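## Task

Scene 1: the north pallet (near the -y end of the track) is route E4 and the south pallet (near the +y end) is route K9. Each case carries a route-code label on its lid or on the side facing the track. Exactly one case on each pallet bears the other pallet's code. Exchange those two cases so each sits on the pallet matching its code, with every case lid up. A case may rest on the table beside the middle of the track in between. No case may overhang its pallet's edge by more than about a finger's width. A case that fell to the floor may be picked up but must end lid up. At the end the tools must have released everything and moved away, and every case must stay in place on its own, not held by the robot.

## Robot and tools

Robot: two arms, left_arm and right_arm, each on its own carriage on one shared track running along y at x = 0. left_rail carries left_arm on the +y half, with position_m from 0.6 to 3 m. right_rail carries right_arm on the -y half, from -3 to -0.6 m. So left_arm serves the south (+y) pallet and right_arm the north (-y) pallet. The middle table (x from 0.50 m, y from -0.90 to 0.90) is the shared hand-off spot. Off the table the floor is 0.53 m below the table top. Each arm has a four-cup vacuum tool: channel a cups at y = -104.5 mm, channel b at +104.5 mm, x = +/-62 mm. The cups point along the tool's +z axis.

World frame: table top is z = 0, +z is up, +x is the direction the arms face, +y is to their left, and y = 0 is mid-track. Reported end_effector_position is in metres in this frame and may be slightly wrong at long reach. The camera names are cam_high, cam_low, cam_pallet_north, cam_pallet_south, cam_left_wrist and cam_right_wrist. In the two pallet views, +y runs roughly to the right.

execute_actions takes {"actions": [...]}, run in order. Each action may hold:
- "rows": up to 15 rows. Each row is one control step (1/30 s) and has exactly 16 numbers in [-1, 1], laid out as: left dx, dy, dz, rx, ry, rz, left suction_a, suction_b, then right dx, dy, dz, rx, ry, rz, right suction_a, suction_b. Both arms' numbers are always present.
- The first six numbers per arm are an offset, not a pose. They are measured from that cup point's pose at the start of the action, in the cup point's own axes. Every row counts from that same start, not from the previous row. Scale: 1.0 = 0.6 m or 180 degrees. rx, ry, rz form one rotation vector. Each step, the target is clipped to within 100 mm and 16 degrees of the measured pose.
- Suction values: above 0.01 means on, 0 means off. They persist, so to keep a tool's state you must repeat its values.
- "steps": 1 to 450 control steps, default 15, at least the number of rows. After the last row the arm keeps heading to the last target. Give long moves enough steps, and resend the rest of a move if it was cut short.
- "until": stops the action early once its conditions hold. Forms: {"all": {"status": "ended"}}, {"any": {"status": "ended"}}, or device fields such as {"left_rail": {"position_status": ["!=", "moving"]}}. A number always needs a comparison (=, !=, <, <=, >, >=).
- Rail commands: {"left_rail": {"position_m": x, "speed_m_s": v}} gives an absolute track position in metres and a top speed of 0.01 to 1 m/s. {"stop": true} halts the carriage.
- An empty actions list just returns state and images. Any out-of-range value or unknown name makes the whole call be refused.

Driving a carriage: send position_m, then wait with an until on position_status != moving. The arm rides along, so its cup position shifts by the carriage travel. Let the carriage arrive before aiming the tool at a scene point or finishing.

Other tools:
- zoom_image(camera, region [x0, y0, x1, y1] in pixels, at most 504x504) gives a closer look, for example to read labels.
- read_manual gives licence text only.
- finished_scene(scene) ends scene 1 or 2 for good and reveals the next task.

Results: the state line gives each cup point's position, quaternion (wxyz) and velocities. Joint lines list rail, shoulder pan, shoulder lift, elbow, wrist 1, wrist 2 and wrist 3. Hand target is the pose the controller is currently driving toward. Wrist force and torque are in tool axes and are noisy and offset. For suction: suction_measured_a and _b (about 0.83 or more means sealed on an airtight surface; near 0 means no seal) and part_present_a and _b. The reading needs about 1.3 s to settle. Rails report position_m, position_status (moving, done, contact_stop, time_out, stopped, stopped_with_arm, stopped_for_other_arm) and position_answer (taken or not_taken). "pose unreachable" means the clearance check changed or blocked a command.

Status handling:
- stopped_with_arm: send rows the arm can follow, then resend position_m.
- stopped_for_other_arm: move the arm away from the other one, wait about 30 steps, then resend.
- time_out a few millimetres short: look for the obstruction and clear it before resending.

Gripping: press both cups of a channel fully onto a flat, smooth face with no edges or gaps under them. If one cup of a pair is uncovered, neither holds. Cardboard leaks and gives a lower reading. The cups compress by up to about 21 mm.

Releasing: lower the case in tiny steps until it touches its support. Then, in one action, switch both channels off and back the tool straight away from the case. Never switch suction off while the tool stays pressed in place.

Handing over between arms: set the case down, turn the giver's suction off before the taker's goes on, and lift the giver clear.

Move gently by ramping offsets about 0.01 per row; a sudden start can shake a case loose, as can fast or off-centre holds.

Avoid:
- the arms hitting or pressing on each other, including held cases, tools and cameras;
- contact forces of 400 N or more, or joint torques at their limits (listed: pan and lift 671, elbow 394, wrists 97.3 N m). Either fault stops the arm for 10 s;
- knocking cases off pallets, to the floor or out of the work area;
- leaving a case held or overhanging.

The simulation keeps running while you think, holding the last command. Now and then something briefly nudges loose objects.

Each tool is called as a command line: name --argument value for each argument, lists and objects as JSON in quotes; but a table of rows of numbers goes row by row, as --pt "numbers of a row", without its own name.

## Session

execute_actions --actions '[]'

Scene clock: 0.00 s.
left_arm: end_effector_position=(+0.8502, +2.0551, +0.4416) suction_measured_a=0.00 part_present_a=0 suction_measured_b=0.00 part_present_b=0 end_effector_quat_wxyz=(+0.000, +0.000, +1.000, -0.000) end_effector_velocity=(+0.000, -0.000, -0.000) end_effector_angular_velocity=(+0.000, +0.000, -0.000) | right_arm: end_effector_position=(+0.8498, -2.2479, +0.4389) suction_measured_a=0.00 part_present_a=0 suction_measured_b=0.00 part_present_b=0 end_effector_quat_wxyz=(-0.001, -0.000, +1.000, +0.001) end_effector_velocity=(-0.000, +0.000, +0.000) end_effector_angular_velocity=(-0.000, -0.000, +0.000)
Joint positions: left_arm=[ 2.056 -0.24  -1.499  2.091 -2.163 -1.571  1.332] | right_arm=[-2.25  -0.237 -1.497  2.092 -2.164 -1.57   1.333]
Joint velocities: left_arm=[ 0. -0.  0. -0.  0. -0.  0.] | right_arm=[ 0.  0. -0.  0. -0.  0. -0.]
Wrist force (N, on the end effector, along its own x y z axes, offset not removed): no reading
Wrist torque (N m, same axes, about the end effector's origin, offset not removed): no reading
Hand target (left_arm): +0.850, +2.055, +0.442; +0.000, +0.000, +1.000, -0.000
Hand target (right_arm): +0.850, -2.248, +0.439; -0.001, -0.000, +1.000, +0.001
left_rail: position_m=2.056 position_m_goal=2.056 speed_m_s=1.00 position_status=done position_answer=taken refusals=0
right_rail: position_m=-2.250 position_m_goal=-2.250 speed_m_s=1.00 position_status=done position_answer=taken refusals=0

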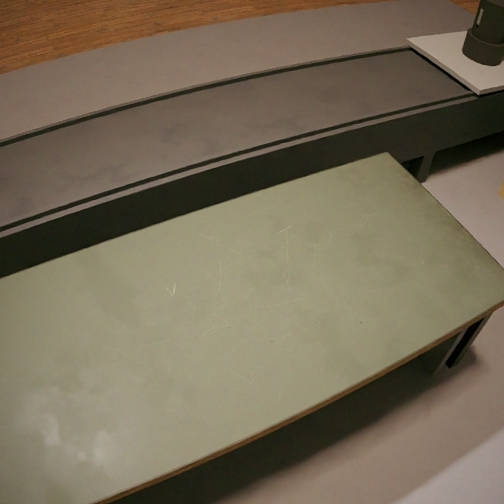

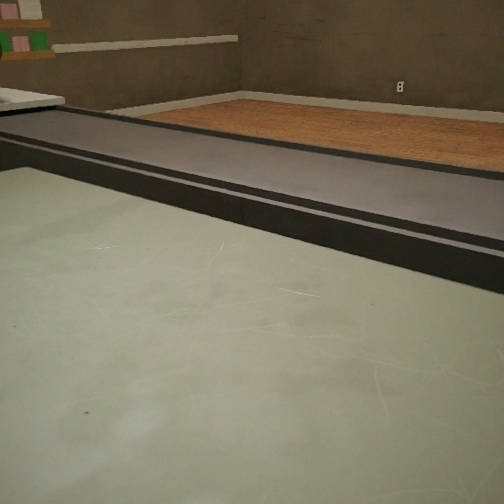

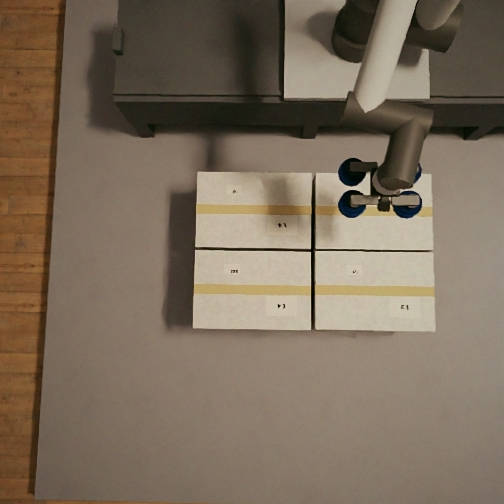

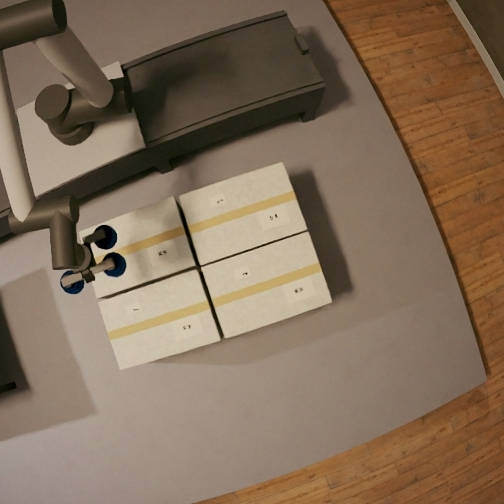

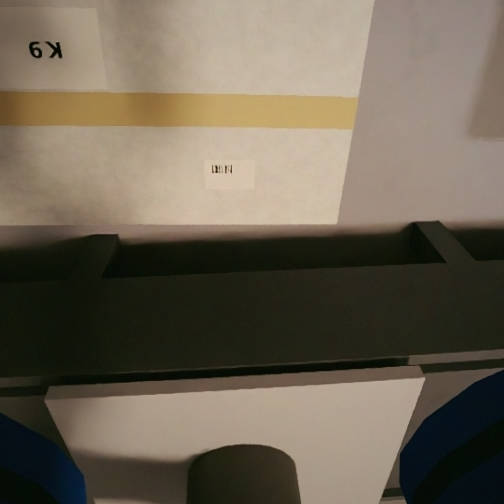

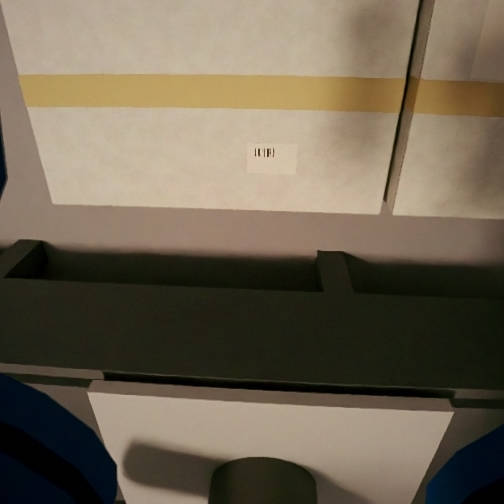

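zoom_image --camera "cam_pallet_north" --region '[180, 160, 450, 340]'

zoom_image --camera "cam_pallet_south" --region '[70, 150, 340, 380]'

Region (180, 160, 450, 340) of cam_pallet_north's 504x504 image, scaled by 1.867, with more detail than that image has.

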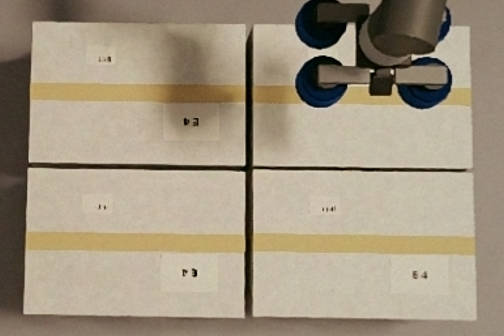

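Region (70, 150, 340, 380) of cam_pallet_south's 504x504 image, scaled by 1.867, with more detail than that image has; it fills the top 429 rows of this view, and the rest is white.

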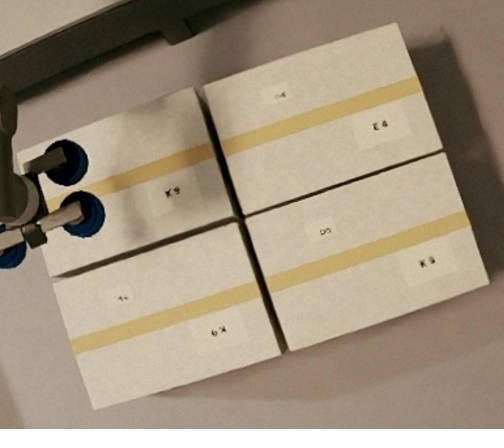

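zoom_image --camera "cam_pallet_north" --region '[250, 210, 430, 325]'

zoom_image --camera "cam_pallet_south" --region '[140, 190, 320, 345]'

Region (250, 210, 430, 325) of cam_pallet_north's 504x504 image, scaled by 2.800, with more detail than that image has; it fills the top 322 rows of this view, and the rest is white.

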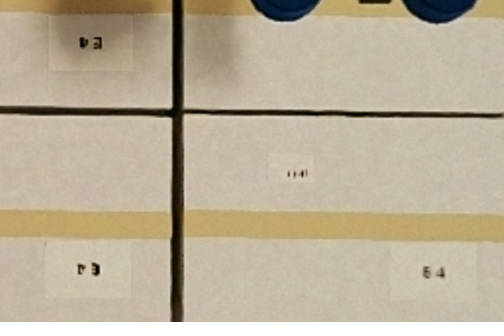

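Region (140, 190, 320, 345) of cam_pallet_south's 504x504 image, scaled by 2.800, with more detail than that image has; it fills the top 434 rows of this view, and the rest is white.

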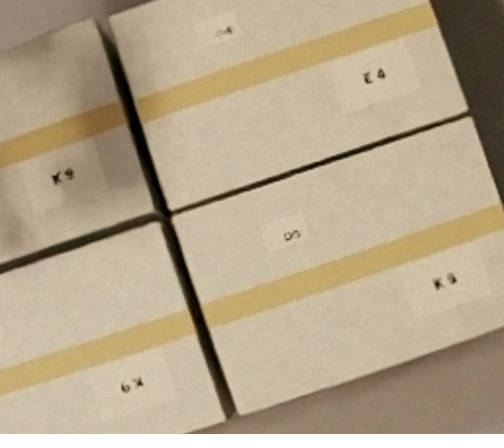

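execute_actions --actions '[{"left_rail":{"position_m":2.75},"right_rail":{"position_m":-2.12},"steps":90,"until":{"left_rail":{"position_status":["!=","moving"]}}},{"rows":[[0,0,0.6,0,0,0,0,0,0.08,0,0.6,0,0,0,0,0]],"steps":60}]'

Scene clock: 41.40 s.
left_arm: end_effector_position=(+0.8509, +2.7491, +0.0812) suction_measured_a=0.00 part_present_a=0 suction_measured_b=0.00 part_present_b=0 end_effector_quat_wxyz=(+0.000, +0.000, +1.000, -0.000) end_effector_velocity=(-0.000, +0.000, -0.000) end_effector_angular_velocity=(+0.000, +0.000, +0.000) | right_arm: end_effector_position=(+0.8014, -2.1182, +0.0790) suction_measured_a=0.00 part_present_a=0 suction_measured_b=0.00 part_present_b=0 end_effector_quat_wxyz=(-0.001, -0.000, +1.000, +0.001) end_effector_velocity=(+0.000, +0.000, -0.000) end_effector_angular_velocity=(+0.000, +0.000, +0.000)
Joint positions: left_arm=[ 2.75  -0.24  -1.099  2.282 -2.755 -1.571  1.332] | right_arm=[-2.12  -0.252 -1.125  2.352 -2.796 -1.57   1.318]
Joint velocities: left_arm=[ 0.  0.  0. -0. -0.  0.  0.] | right_arm=[ 0.  0.  0.  0. -0.  0. -0.]
Wrist force (N, on the end effector, along its own x y z axes, offset not removed): left_arm=[2.6 -1.7 -0.7] | right_arm=[-1.1 0.6 0.9]
Wrist torque (N m, same axes, about the end effector's origin, offset not removed): left_arm=[-0.63 -0.02 -0.17] | right_arm=[0.06 0.38 0.28]
Hand target (left_arm): +0.851, +2.749, +0.081; +0.000, +0.000, +1.000, -0.000
Hand target (right_arm): +0.801, -2.118, +0.079; -0.001, -0.000, +1.000, +0.001
Off the commanded pose (left_arm): 0.001 m, 0 deg.
Off the commanded pose (right_arm): 0.001 m, 0 deg.
left_rail: position_m=2.750 position_m_goal=2.750 speed_m_s=1.00 position_status=done position_answer=taken refusals=0
right_rail: position_m=-2.120 position_m_goal=-2.120 speed_m_s=1.00 position_status=done position_answer=taken refusals=0
camera_calibration (this result's frames):
cam_left_wrist: T_world_to_cam=[[-0.0110032, -0.997121, 0.0750214, 2.7416], [-0.820997, 0.0518381, 0.568575, 0.527786], [-0.570827, -0.0553362, -0.819203, 0.798948], [0, 0, 0, 1]] pos_world=[0.919538, 2.75056, 0.148737]
cam_right_wrist: T_world_to_cam=[[0.00472221, -0.996774, -0.0801251, -2.10451], [-0.8537, -0.0457441, 0.518753, 0.568888], [-0.520744, 0.0659531, -0.851161, 0.721783], [0, 0, 0, 1]] pos_world=[0.871462, -2.1193, 0.150617]

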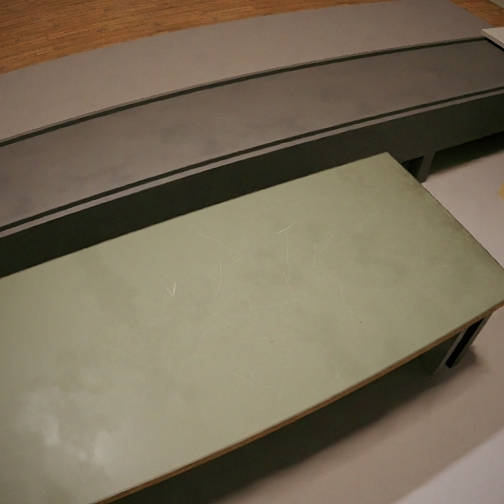

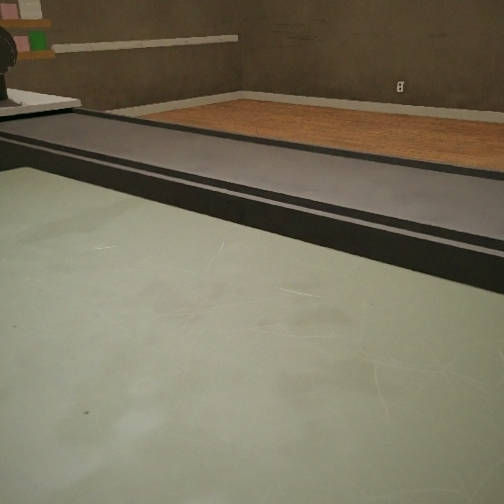

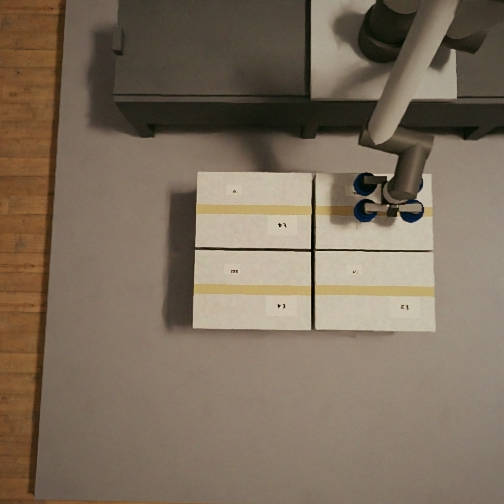

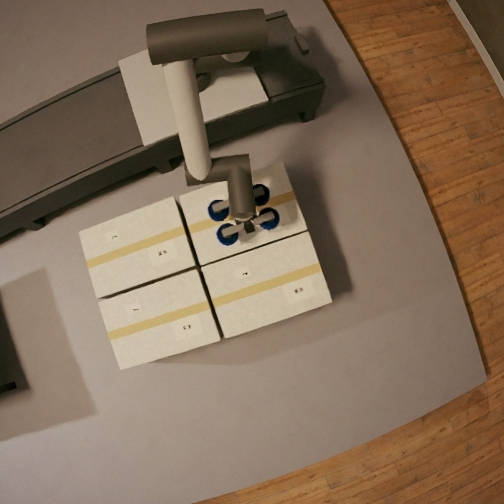

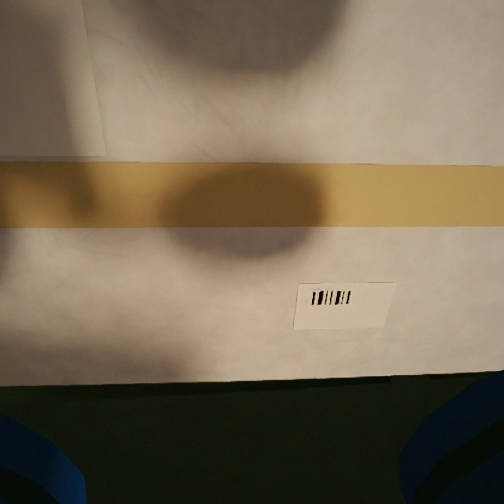

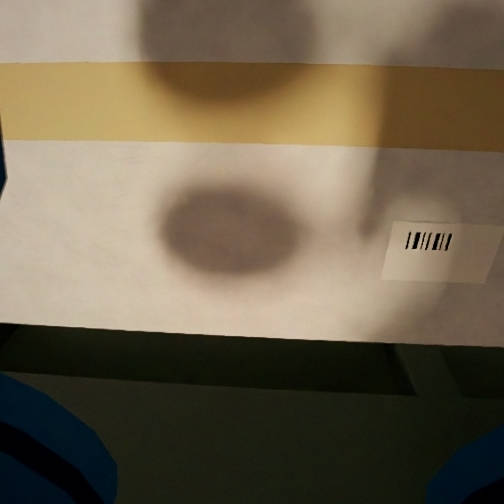

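execute_actions --actions '[{"rows":[[0.1,0,0.3,0,0,0,1,1,-0.03,0,0.3,0,0,0,1,1]],"steps":45},{"rows":[[0,0,0.05,0,0,0,1,1,0,0,0.05,0,0,0,1,1]],"steps":45}]'

Scene clock: 66.87 s.
left_arm: end_effector_position=(+0.7914, +2.7489, -0.1180) suction_measured_a=0.83 part_present_a=1 suction_measured_b=0.83 part_present_b=1 end_effector_quat_wxyz=(+0.001, +0.000, +1.000, -0.001) end_effector_velocity=(+0.000, +0.000, +0.000) end_effector_angular_velocity=(+0.000, -0.000, +0.000) | right_arm: end_effector_position=(+0.8196, -2.1183, -0.1198) suction_measured_a=0.90 part_present_a=1 suction_measured_b=0.90 part_present_b=1 end_effector_quat_wxyz=(+0.000, -0.001, +1.000, +0.000) end_effector_velocity=(-0.000, +0.000, -0.000) end_effector_angular_velocity=(+0.000, +0.000, +0.000)
Joint positions: left_arm=[ 2.75  -0.258 -0.806  2.365 -3.133 -1.571  1.313] | right_arm=[-2.12  -0.246 -0.803  2.324 -3.093 -1.57   1.324]
Joint velocities: left_arm=[ 0.  0. -0.  0. -0.  0. -0.] | right_arm=[ 0.  0.  0.  0.  0.  0. -0.]
Wrist force (N, on the end effector, along its own x y z axes, offset not removed): left_arm=[19.8 16.7 -50.8] | right_arm=[9.2 12.0 -71.6]
Wrist torque (N m, same axes, about the end effector's origin, offset not removed): left_arm=[-2.15 3.60 -0.59] | right_arm=[-4.86 8.81 3.13]
Hand target (left_arm): +0.791, +2.749, -0.118; +0.001, +0.000, +1.000, -0.001
Hand target (right_arm): +0.820, -2.118, -0.120; +0.000, -0.001, +1.000, +0.000
Off the commanded pose (left_arm): 0.011 m, 0 deg.
Off the commanded pose (right_arm): 0.011 m, 0 deg.
FORCE FAULT: contact force on the left arm reached its limit, and that arm stopped for 10 seconds. FORCE FAULT: contact force on the right arm reached its limit, and that arm stopped for 10 seconds. On each arm, the contact can be on any part of the arm, not only on its tool. Those arms' remaining commands of this call were not run. Those arms hold still and accept commands again. Move each arm away from its contact; if what an arm grips holds it there, let go first. An arm that pushes or pulls that hard again can be faulted again.
left_rail: position_m=2.750 position_m_goal=2.750 speed_m_s=1.00 position_status=done position_answer=taken refusals=0
right_rail: position_m=-2.120 position_m_goal=-2.120 speed_m_s=1.00 position_status=done position_answer=taken refusals=0
camera_calibration (this result's frames):
cam_left_wrist: T_world_to_cam=[[-0.0111817, -0.997073, 0.0756372, 2.75573], [-0.822263, 0.0522113, 0.566708, 0.591986], [-0.568998, -0.0558569, -0.82044, 0.601675], [0, 0, 0, 1]] pos_world=[0.859933, 2.75037, -0.0502809]
cam_right_wrist: T_world_to_cam=[[0.00501505, -0.996838, -0.0793059, -2.1209], [-0.855111, -0.0453898, 0.516454, 0.689197], [-0.51842, 0.0652253, -0.852635, 0.558449], [0, 0, 0, 1]] pos_world=[0.889488, -2.11934, -0.0479851]

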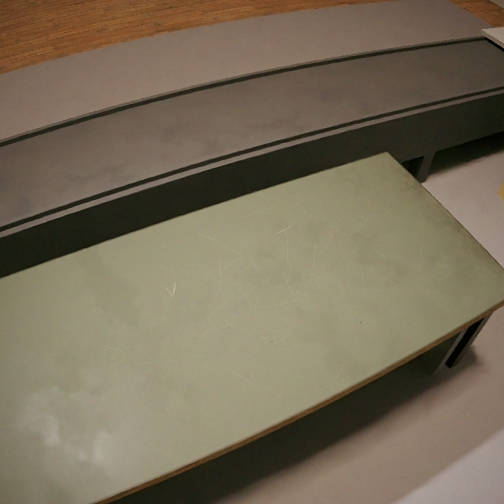

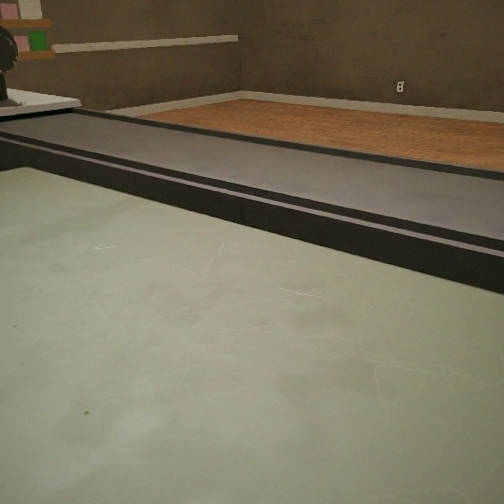

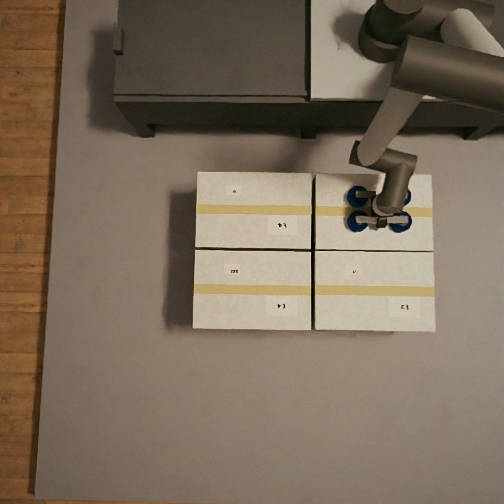

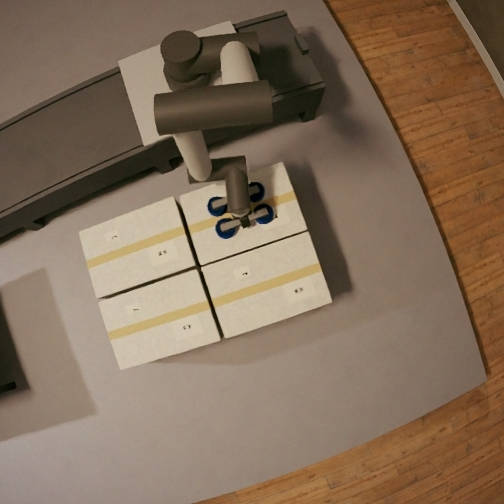

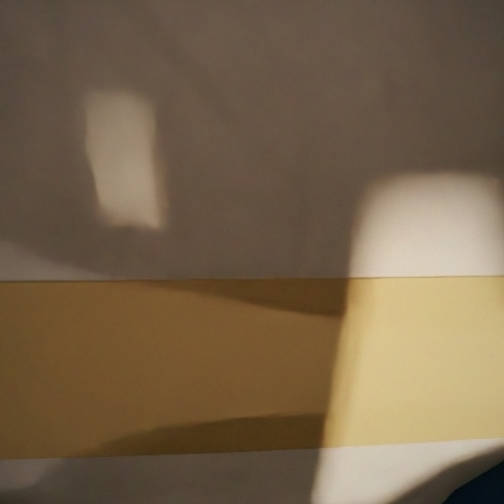

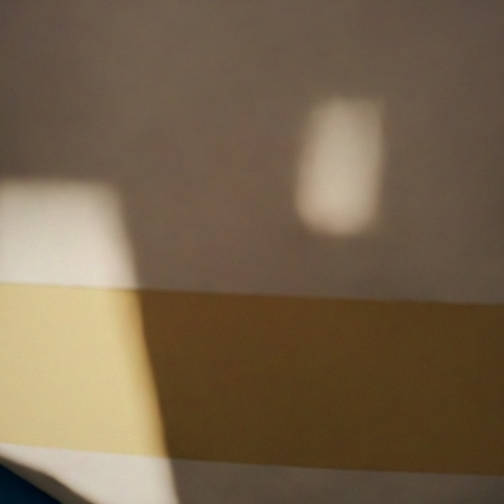

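execute_actions --actions '[{"rows":[[0,0,-0.03,0,0,0,1,1,0,0,-0.03,0,0,0,1,1],[0,0,-0.06,0,0,0,1,1,0,0,-0.06,0,0,0,1,1],[0,0,-0.1,0,0,0,1,1,0,0,-0.1,0,0,0,1,1],[0,0,-0.2,0,0,0,1,1,0,0,-0.2,0,0,0,1,1],[0,0,-0.87,0,0,0,1,1,0,0,-0.87,0,0,0,1,1]],"steps":90},{"left_rail":{"position_m":1.0,"speed_m_s":0.6},"right_rail":{"position_m":-1.0,"speed_m_s":0.6},"steps":200,"until":{"left_rail":{"position_status":["!=","moving"]}}},{"rows":[[0,-0.83,0,0,0,0,1,1,0,0.83,0,0,0,0,1,1]],"steps":90}]'

Scene clock: 83.27 s.
left_arm: end_effector_position=(+0.7888, +0.5013, +0.4052) suction_measured_a=0.83 part_present_a=1 suction_measured_b=0.83 part_present_b=1 end_effector_quat_wxyz=(+0.001, +0.000, +1.000, -0.001) end_effector_velocity=(+0.000, -0.000, -0.000) end_effector_angular_velocity=(+0.000, +0.000, -0.000) | right_arm: end_effector_position=(+0.8177, -0.5003, +0.4016) suction_measured_a=0.90 part_present_a=1 suction_measured_b=0.90 part_present_b=1 end_effector_quat_wxyz=(+0.000, -0.001, +1.000, -0.000) end_effector_velocity=(-0.000, +0.000, -0.000) end_effector_angular_velocity=(-0.000, +0.000, +0.000)
Joint positions: left_arm=[ 1.    -0.781 -1.381  2.012 -2.204 -1.57   0.79 ] | right_arm=[-1.     0.338 -1.351  1.979 -2.198 -1.571  1.907]
Joint velocities: left_arm=[ 0. -0.  0. -0.  0.  0. -0.] | right_arm=[ 0.  0.  0. -0. -0. -0.  0.]
Wrist force (N, on the end effector, along its own x y z axes, offset not removed): left_arm=[2.5 0.1 53.0] | right_arm=[-4.1 0.5 13.8]
Wrist torque (N m, same axes, about the end effector's origin, offset not removed): left_arm=[-7.90 -0.42 -0.18] | right_arm=[-9.52 1.44 0.35]
Hand target (left_arm): +0.789, +0.501, +0.405; +0.001, +0.000, +1.000, -0.001
Hand target (right_arm): +0.818, -0.500, +0.402; +0.000, -0.001, +1.000, -0.000
Off the commanded pose (left_arm): 0.000 m, 0 deg.
Off the commanded pose (right_arm): 0.001 m, 0 deg.
left_rail: position_m=1.000 position_m_goal=1.000 speed_m_s=0.60 position_status=done position_answer=taken refusals=0
right_rail: position_m=-1.000 position_m_goal=-1.000 speed_m_s=0.60 position_status=done position_answer=taken refusals=0
camera_calibration (this result's frames):
cam_left_wrist: T_world_to_cam=[[-0.0111959, -0.997047, 0.0759714, 0.474982], [-0.822042, 0.0524347, 0.567007, 0.410256], [-0.569317, -0.0561035, -0.820202, 0.904164], [0, 0, 0, 1]] pos_world=[0.857322, 0.502794, 0.472894]
cam_right_wrist: T_world_to_cam=[[0.00498136, -0.996937, -0.0780454, -0.467222], [-0.854846, -0.0447408, 0.516949, 0.491629], [-0.518858, 0.0641417, -0.852451, 0.896181], [0, 0, 0, 1]] pos_world=[0.887585, -0.501278, 0.473338]

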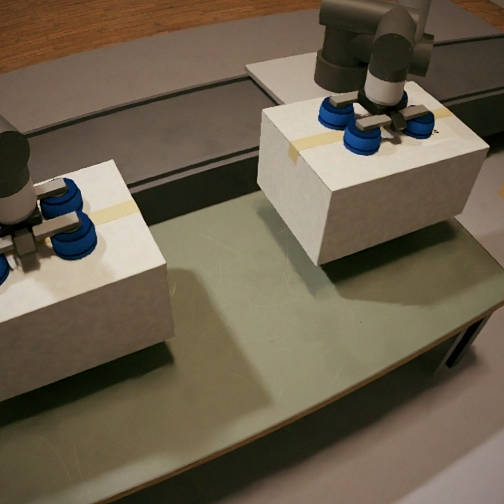

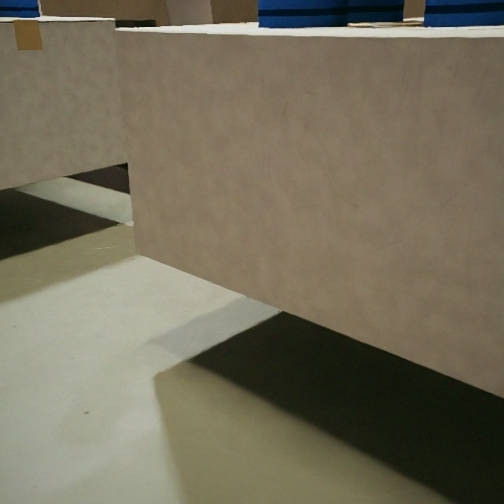

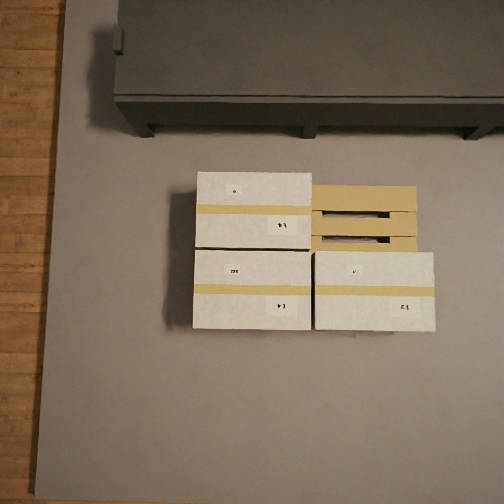

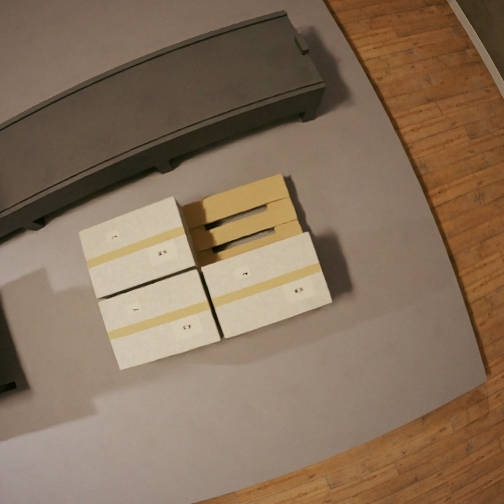

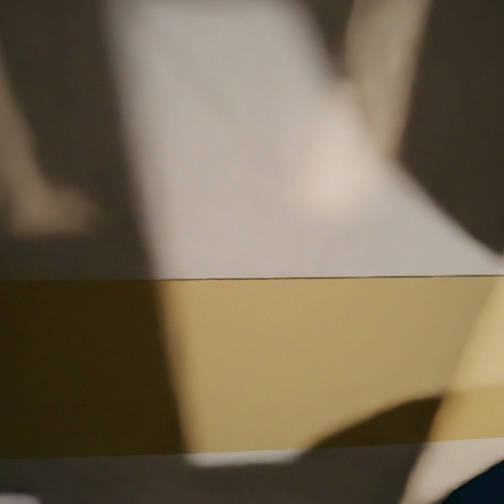

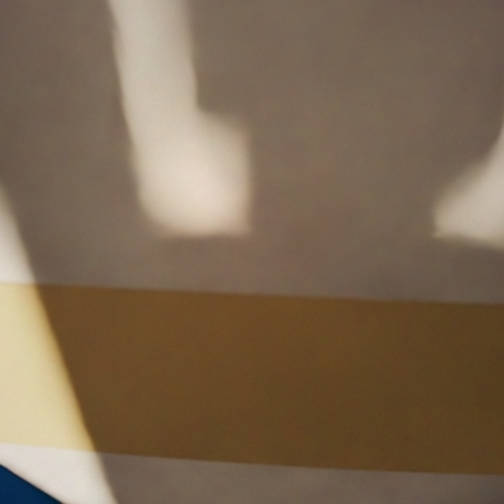

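execute_actions --actions '[{"rows":[[0,0,0.12,0,0,0,1,1,0,0,0.12,0,0,0,1,1]],"steps":45}]'

Scene clock: 88.67 s.
left_arm: end_effector_position=(+0.7890, +0.5011, +0.3332) suction_measured_a=0.83 part_present_a=1 suction_measured_b=0.83 part_present_b=1 end_effector_quat_wxyz=(+0.001, +0.000, +1.000, -0.001) end_effector_velocity=(+0.000, +0.000, -0.000) end_effector_angular_velocity=(+0.000, +0.000, +0.000) | right_arm: end_effector_position=(+0.8178, -0.5004, +0.3296) suction_measured_a=0.90 part_present_a=1 suction_measured_b=0.90 part_present_b=1 end_effector_quat_wxyz=(+0.000, -0.001, +1.000, -0.000) end_effector_velocity=(+0.000, -0.000, -0.000) end_effector_angular_velocity=(-0.000, +0.000, -0.000)
Joint positions: left_arm=[ 1.    -0.781 -1.321  2.06  -2.312 -1.57   0.79 ] | right_arm=[-1.     0.337 -1.293  2.026 -2.304 -1.571  1.907]
Joint velocities: left_arm=[ 0.  0.  0.  0. -0.  0.  0.] | right_arm=[ 0. -0.  0.  0. -0. -0.  0.]
Wrist force (N, on the end effector, along its own x y z axes, offset not removed): left_arm=[-3.6 0.5 53.1] | right_arm=[0.5 -2.4 17.3]
Wrist torque (N m, same axes, about the end effector's origin, offset not removed): left_arm=[-7.86 0.38 -0.09] | right_arm=[-9.89 1.03 0.31]
Hand target (left_arm): +0.789, +0.501, +0.333; +0.001, +0.000, +1.000, -0.001
Hand target (right_arm): +0.818, -0.500, +0.330; +0.000, -0.001, +1.000, -0.000
Off the commanded pose (left_arm): 0.000 m, 0 deg.
Off the commanded pose (right_arm): 0.000 m, 0 deg.
left_rail: position_m=1.000 position_m_goal=1.000 speed_m_s=0.60 position_status=done position_answer=taken refusals=0
right_rail: position_m=-1.000 position_m_goal=-1.000 speed_m_s=0.60 position_status=done position_answer=taken refusals=0
camera_calibration (this result's frames):
cam_left_wrist: T_world_to_cam=[[-0.0111974, -0.997047, 0.0759734, 0.480266], [-0.822043, 0.052437, 0.567006, 0.451343], [-0.569315, -0.0561044, -0.820203, 0.845204], [0, 0, 0, 1]] pos_world=[0.857589, 0.502601, 0.400837]
cam_right_wrist: T_world_to_cam=[[0.00498202, -0.996936, -0.078066, -0.472914], [-0.854844, -0.0447523, 0.516952, 0.528933], [-0.518861, 0.0641588, -0.852447, 0.834894], [0, 0, 0, 1]] pos_world=[0.887706, -0.50136, 0.401351]

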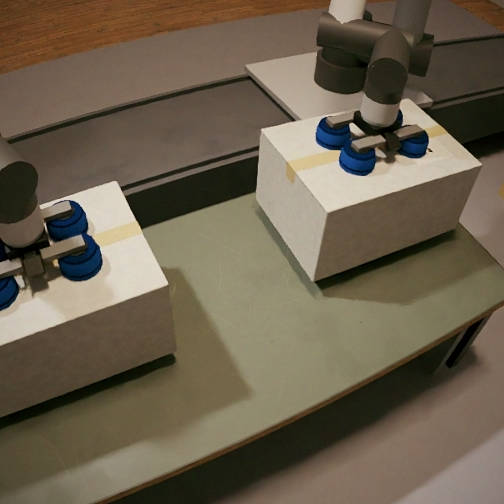

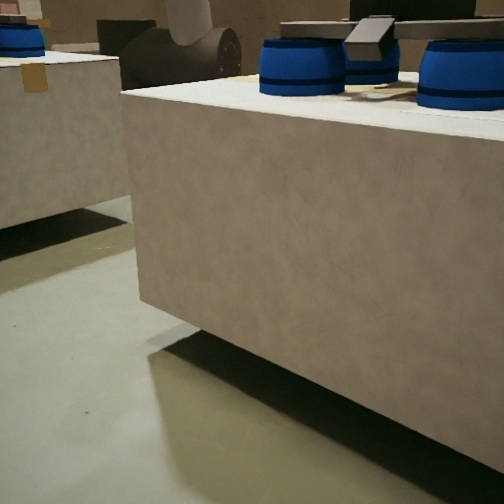

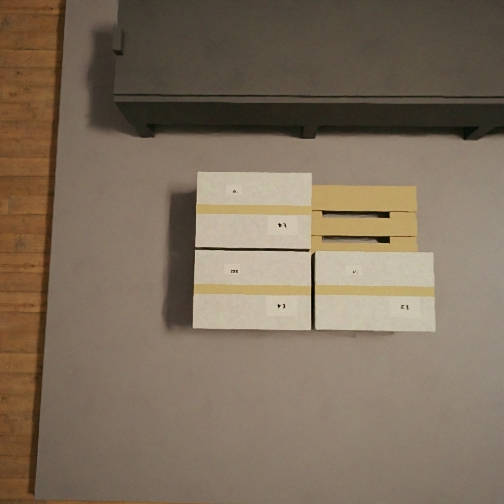

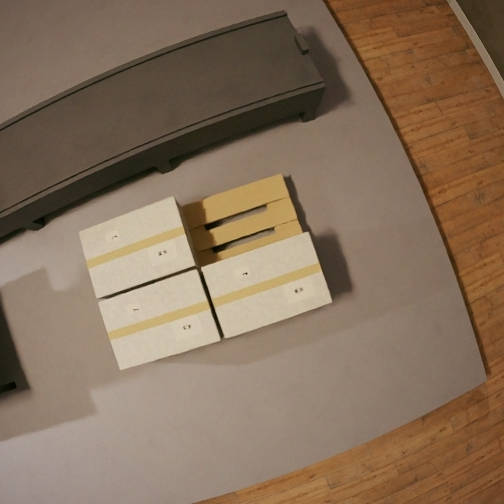

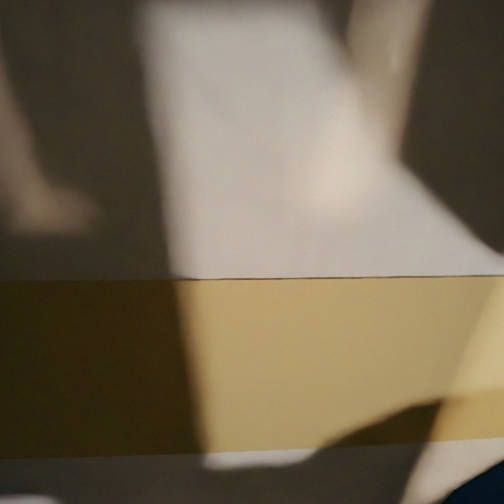

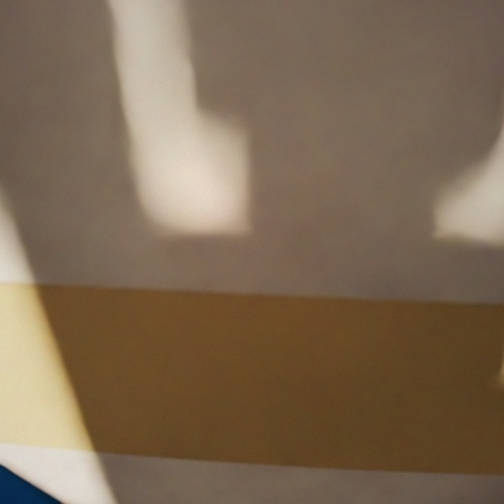

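execute_actions --actions '[{"rows":[[0,0,0.05,0,0,0,1,1,0,0,0.05,0,0,0,1,1],[0,0,0.072,0,0,0,1,1,0,0,0.072,0,0,0,1,1]],"steps":40}]'

Scene clock: 92.40 s.
left_arm: end_effector_position=(+0.7892, +0.5010, +0.2899) suction_measured_a=0.83 part_present_a=1 suction_measured_b=0.83 part_present_b=1 end_effector_quat_wxyz=(+0.001, +0.000, +1.000, -0.001) end_effector_velocity=(+0.000, +0.000, -0.000) end_effector_angular_velocity=(+0.000, +0.000, +0.000) | right_arm: end_effector_position=(+0.8179, -0.5005, +0.2864) suction_measured_a=0.90 part_present_a=1 suction_measured_b=0.90 part_present_b=1 end_effector_quat_wxyz=(+0.000, -0.001, +1.000, -0.000) end_effector_velocity=(-0.000, +0.000, -0.000) end_effector_angular_velocity=(+0.000, +0.000, -0.000)
Joint positions: left_arm=[ 1.    -0.781 -1.281  2.085 -2.377 -1.57   0.79 ] | right_arm=[-1.     0.337 -1.254  2.051 -2.367 -1.571  1.907]
Joint velocities: left_arm=[ 0.  0.  0.  0. -0. -0. -0.] | right_arm=[ 0. -0.  0.  0. -0.  0.  0.]
Wrist force (N, on the end effector, along its own x y z axes, offset not removed): left_arm=[0.5 0.1 53.3] | right_arm=[-3.0 3.0 15.5]
Wrist torque (N m, same axes, about the end effector's origin, offset not removed): left_arm=[-7.86 -0.11 -0.08] | right_arm=[-9.18 1.52 0.11]
Hand target (left_arm): +0.789, +0.501, +0.290; +0.001, +0.000, +1.000, -0.001
Hand target (right_arm): +0.818, -0.500, +0.286; +0.000, -0.001, +1.000, -0.000
Off the commanded pose (left_arm): 0.000 m, 0 deg.
Off the commanded pose (right_arm): 0.000 m, 0 deg.
left_rail: position_m=1.000 position_m_goal=1.000 speed_m_s=0.60 position_status=done position_answer=taken refusals=0
right_rail: position_m=-1.000 position_m_goal=-1.000 speed_m_s=0.60 position_status=done position_answer=taken refusals=0
camera_calibration (this result's frames):
cam_left_wrist: T_world_to_cam=[[-0.0111996, -0.997047, 0.0759754, 0.48346], [-0.822045, 0.0524396, 0.567002, 0.475994], [-0.569312, -0.0561051, -0.820205, 0.809826], [0, 0, 0, 1]] pos_world=[0.857746, 0.502506, 0.357603]
cam_right_wrist: T_world_to_cam=[[0.0049702, -0.996936, -0.0780666, -0.476368], [-0.854847, -0.0447423, 0.516948, 0.551348], [-0.518857, 0.0641656, -0.852449, 0.798136], [0, 0, 0, 1]] pos_world=[0.887804, -0.501452, 0.358163]

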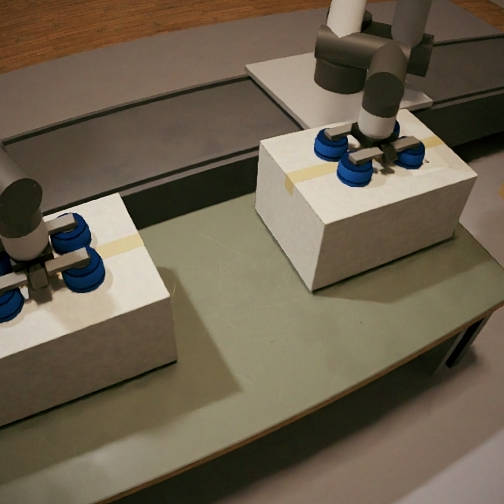

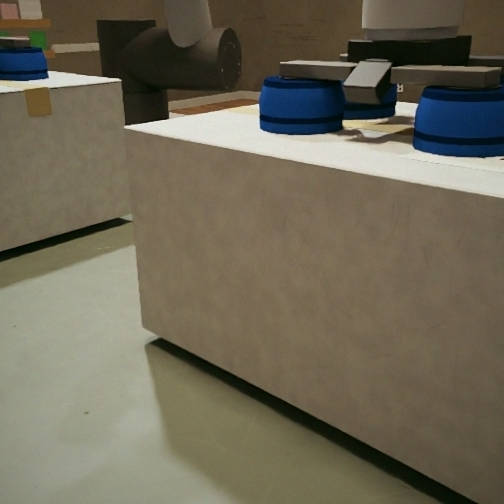

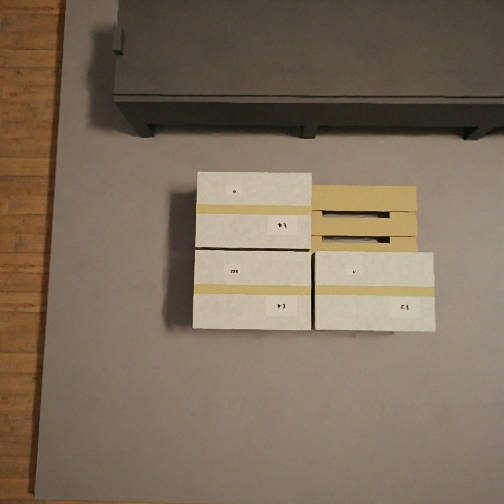

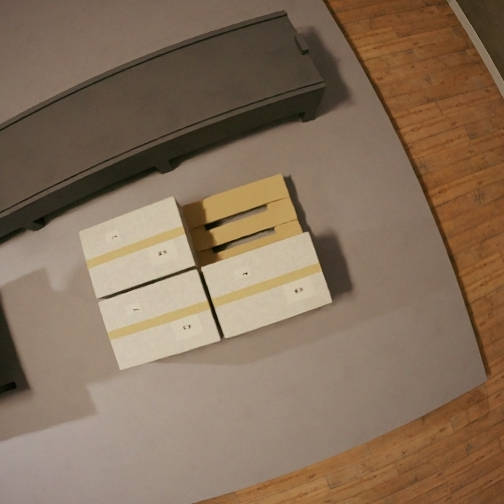

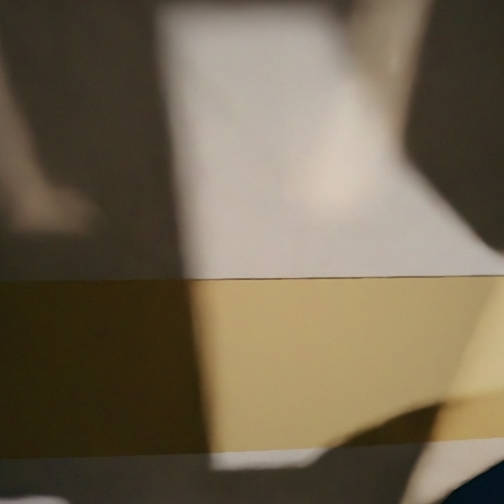

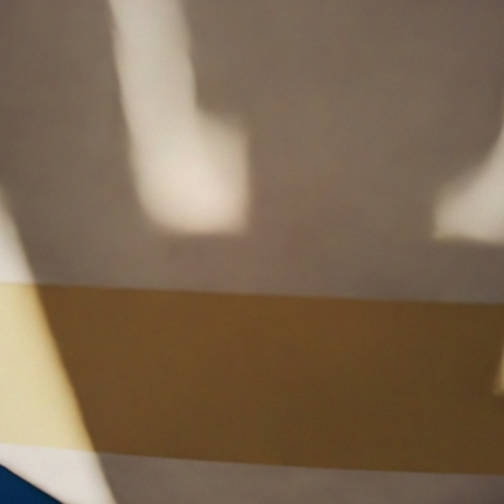

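execute_actions --actions '[{"rows":[[0,0,0.01,0,0,0,1,1,0,0,0.008,0,0,0,1,1]],"steps":20},{"rows":[[0,0,-0.33,0,0,0,0,0,0,0,-0.33,0,0,0,0,0]],"steps":50},{"left_rail":{"position_m":2.2,"speed_m_s":1},"steps":100,"until":{"left_rail":{"position_status":["!=","moving"]}}},{"right_rail":{"position_m":-0.6},"rows":[[0,0,0,0,0,0,0,0,0.048,1,0,0,0,0,0,0]],"steps":90}]'

Scene clock: 108.80 s.
left_arm: end_effector_position=(+0.7885, +1.7017, +0.4822) suction_measured_a=0.00 part_present_a=0 suction_measured_b=0.00 part_present_b=0 end_effector_quat_wxyz=(+0.001, +0.000, +1.000, -0.001) end_effector_velocity=(-0.000, +0.000, +0.000) end_effector_angular_velocity=(-0.000, -0.000, +0.000) | right_arm: end_effector_position=(+0.7876, +0.4999, +0.4787) suction_measured_a=0.00 part_present_a=0 suction_measured_b=0.00 part_present_b=0 end_effector_quat_wxyz=(+0.000, -0.001, +1.000, -0.001) end_effector_velocity=(-0.000, +0.000, -0.000) end_effector_angular_velocity=(-0.000, +0.000, +0.000)
Joint positions: left_arm=[ 2.2   -0.781 -1.434  1.951 -2.091 -1.57   0.79 ] | right_arm=[-0.6    0.8   -0.974  1.283 -1.88  -1.572  2.37 ]
Joint velocities: left_arm=[ 0. -0. -0. -0.  0.  0. -0.] | right_arm=[ 0.  0.  0.  0.  0.  0. -0.]
Wrist force (N, on the end effector, along its own x y z axes, offset not removed): left_arm=[4.5 -0.4 0.3] | right_arm=[-6.2 0.6 -3.2]
Wrist torque (N m, same axes, about the end effector's origin, offset not removed): left_arm=[-0.42 -0.38 -0.14] | right_arm=[0.01 1.19 -0.01]
Hand target (left_arm): +0.789, +1.702, +0.482; +0.001, +0.000, +1.000, -0.001
Hand target (right_arm): +0.788, +0.500, +0.479; +0.000, -0.001, +1.000, -0.001
Off the commanded pose (left_arm): 0.000 m, 0 deg.
Off the commanded pose (right_arm): 0.001 m, 0 deg.
left_rail: position_m=2.200 position_m_goal=2.200 speed_m_s=1.00 position_status=done position_answer=taken refusals=0
right_rail: position_m=-0.600 position_m_goal=-0.600 speed_m_s=0.60 position_status=done position_answer=taken refusals=0
camera_calibration (this result's frames):
cam_left_wrist: T_world_to_cam=[[-0.0110916, -0.997045, 0.0760094, 1.66588], [-0.822052, 0.0523698, 0.566999, 0.303592], [-0.569304, -0.0561948, -0.820204, 1.03461], [0, 0, 0, 1]] pos_world=[0.857053, 1.7032, 0.549833]
cam_right_wrist: T_world_to_cam=[[0.00498897, -0.997018, -0.0770076, 0.53559], [-0.85491, -0.0442014, 0.516891, 0.470654], [-0.518753, 0.0632558, -0.852581, 0.882567], [0, 0, 0, 1]] pos_world=[0.857529, 0.498969, 0.550427]

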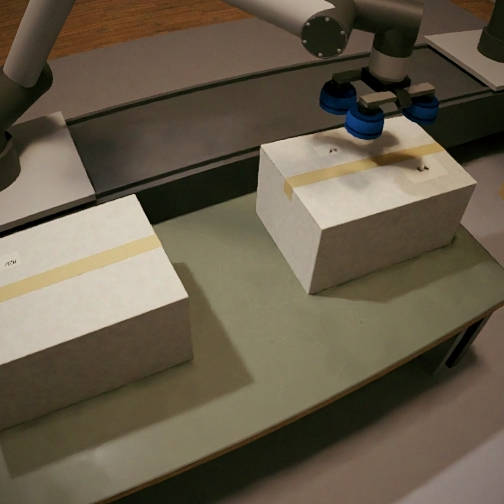

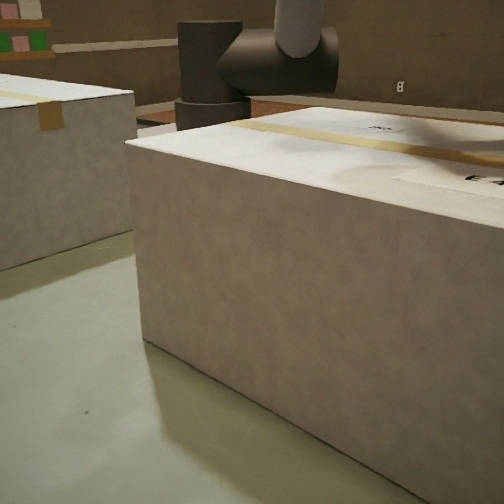

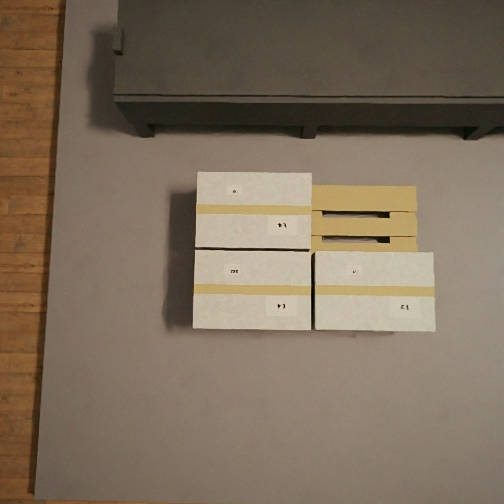

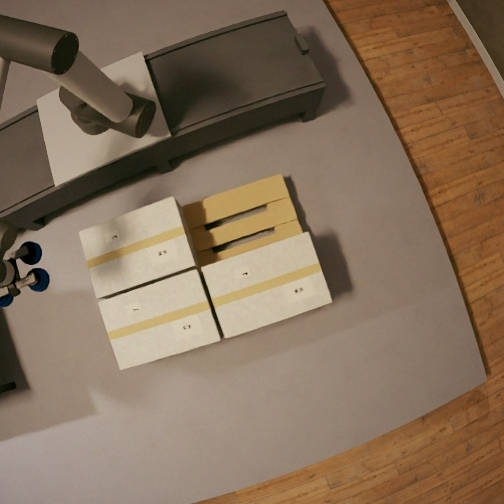

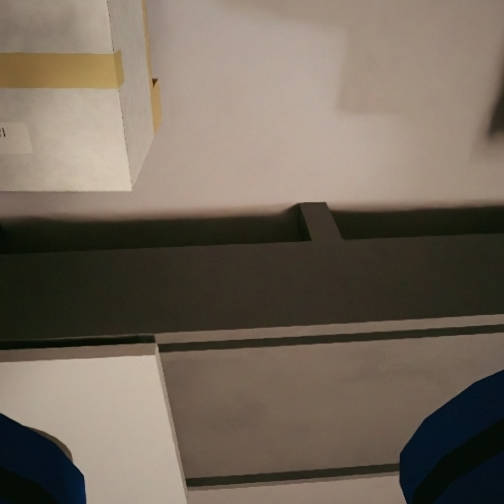

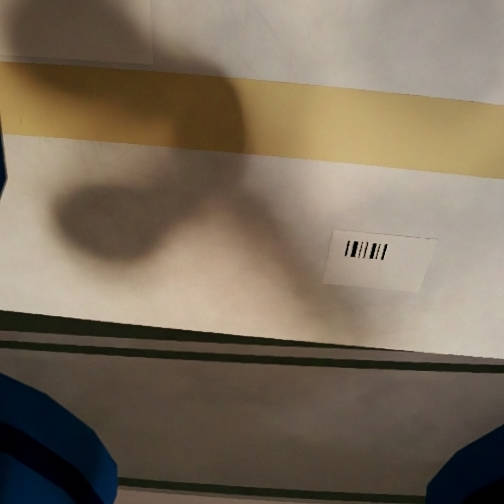

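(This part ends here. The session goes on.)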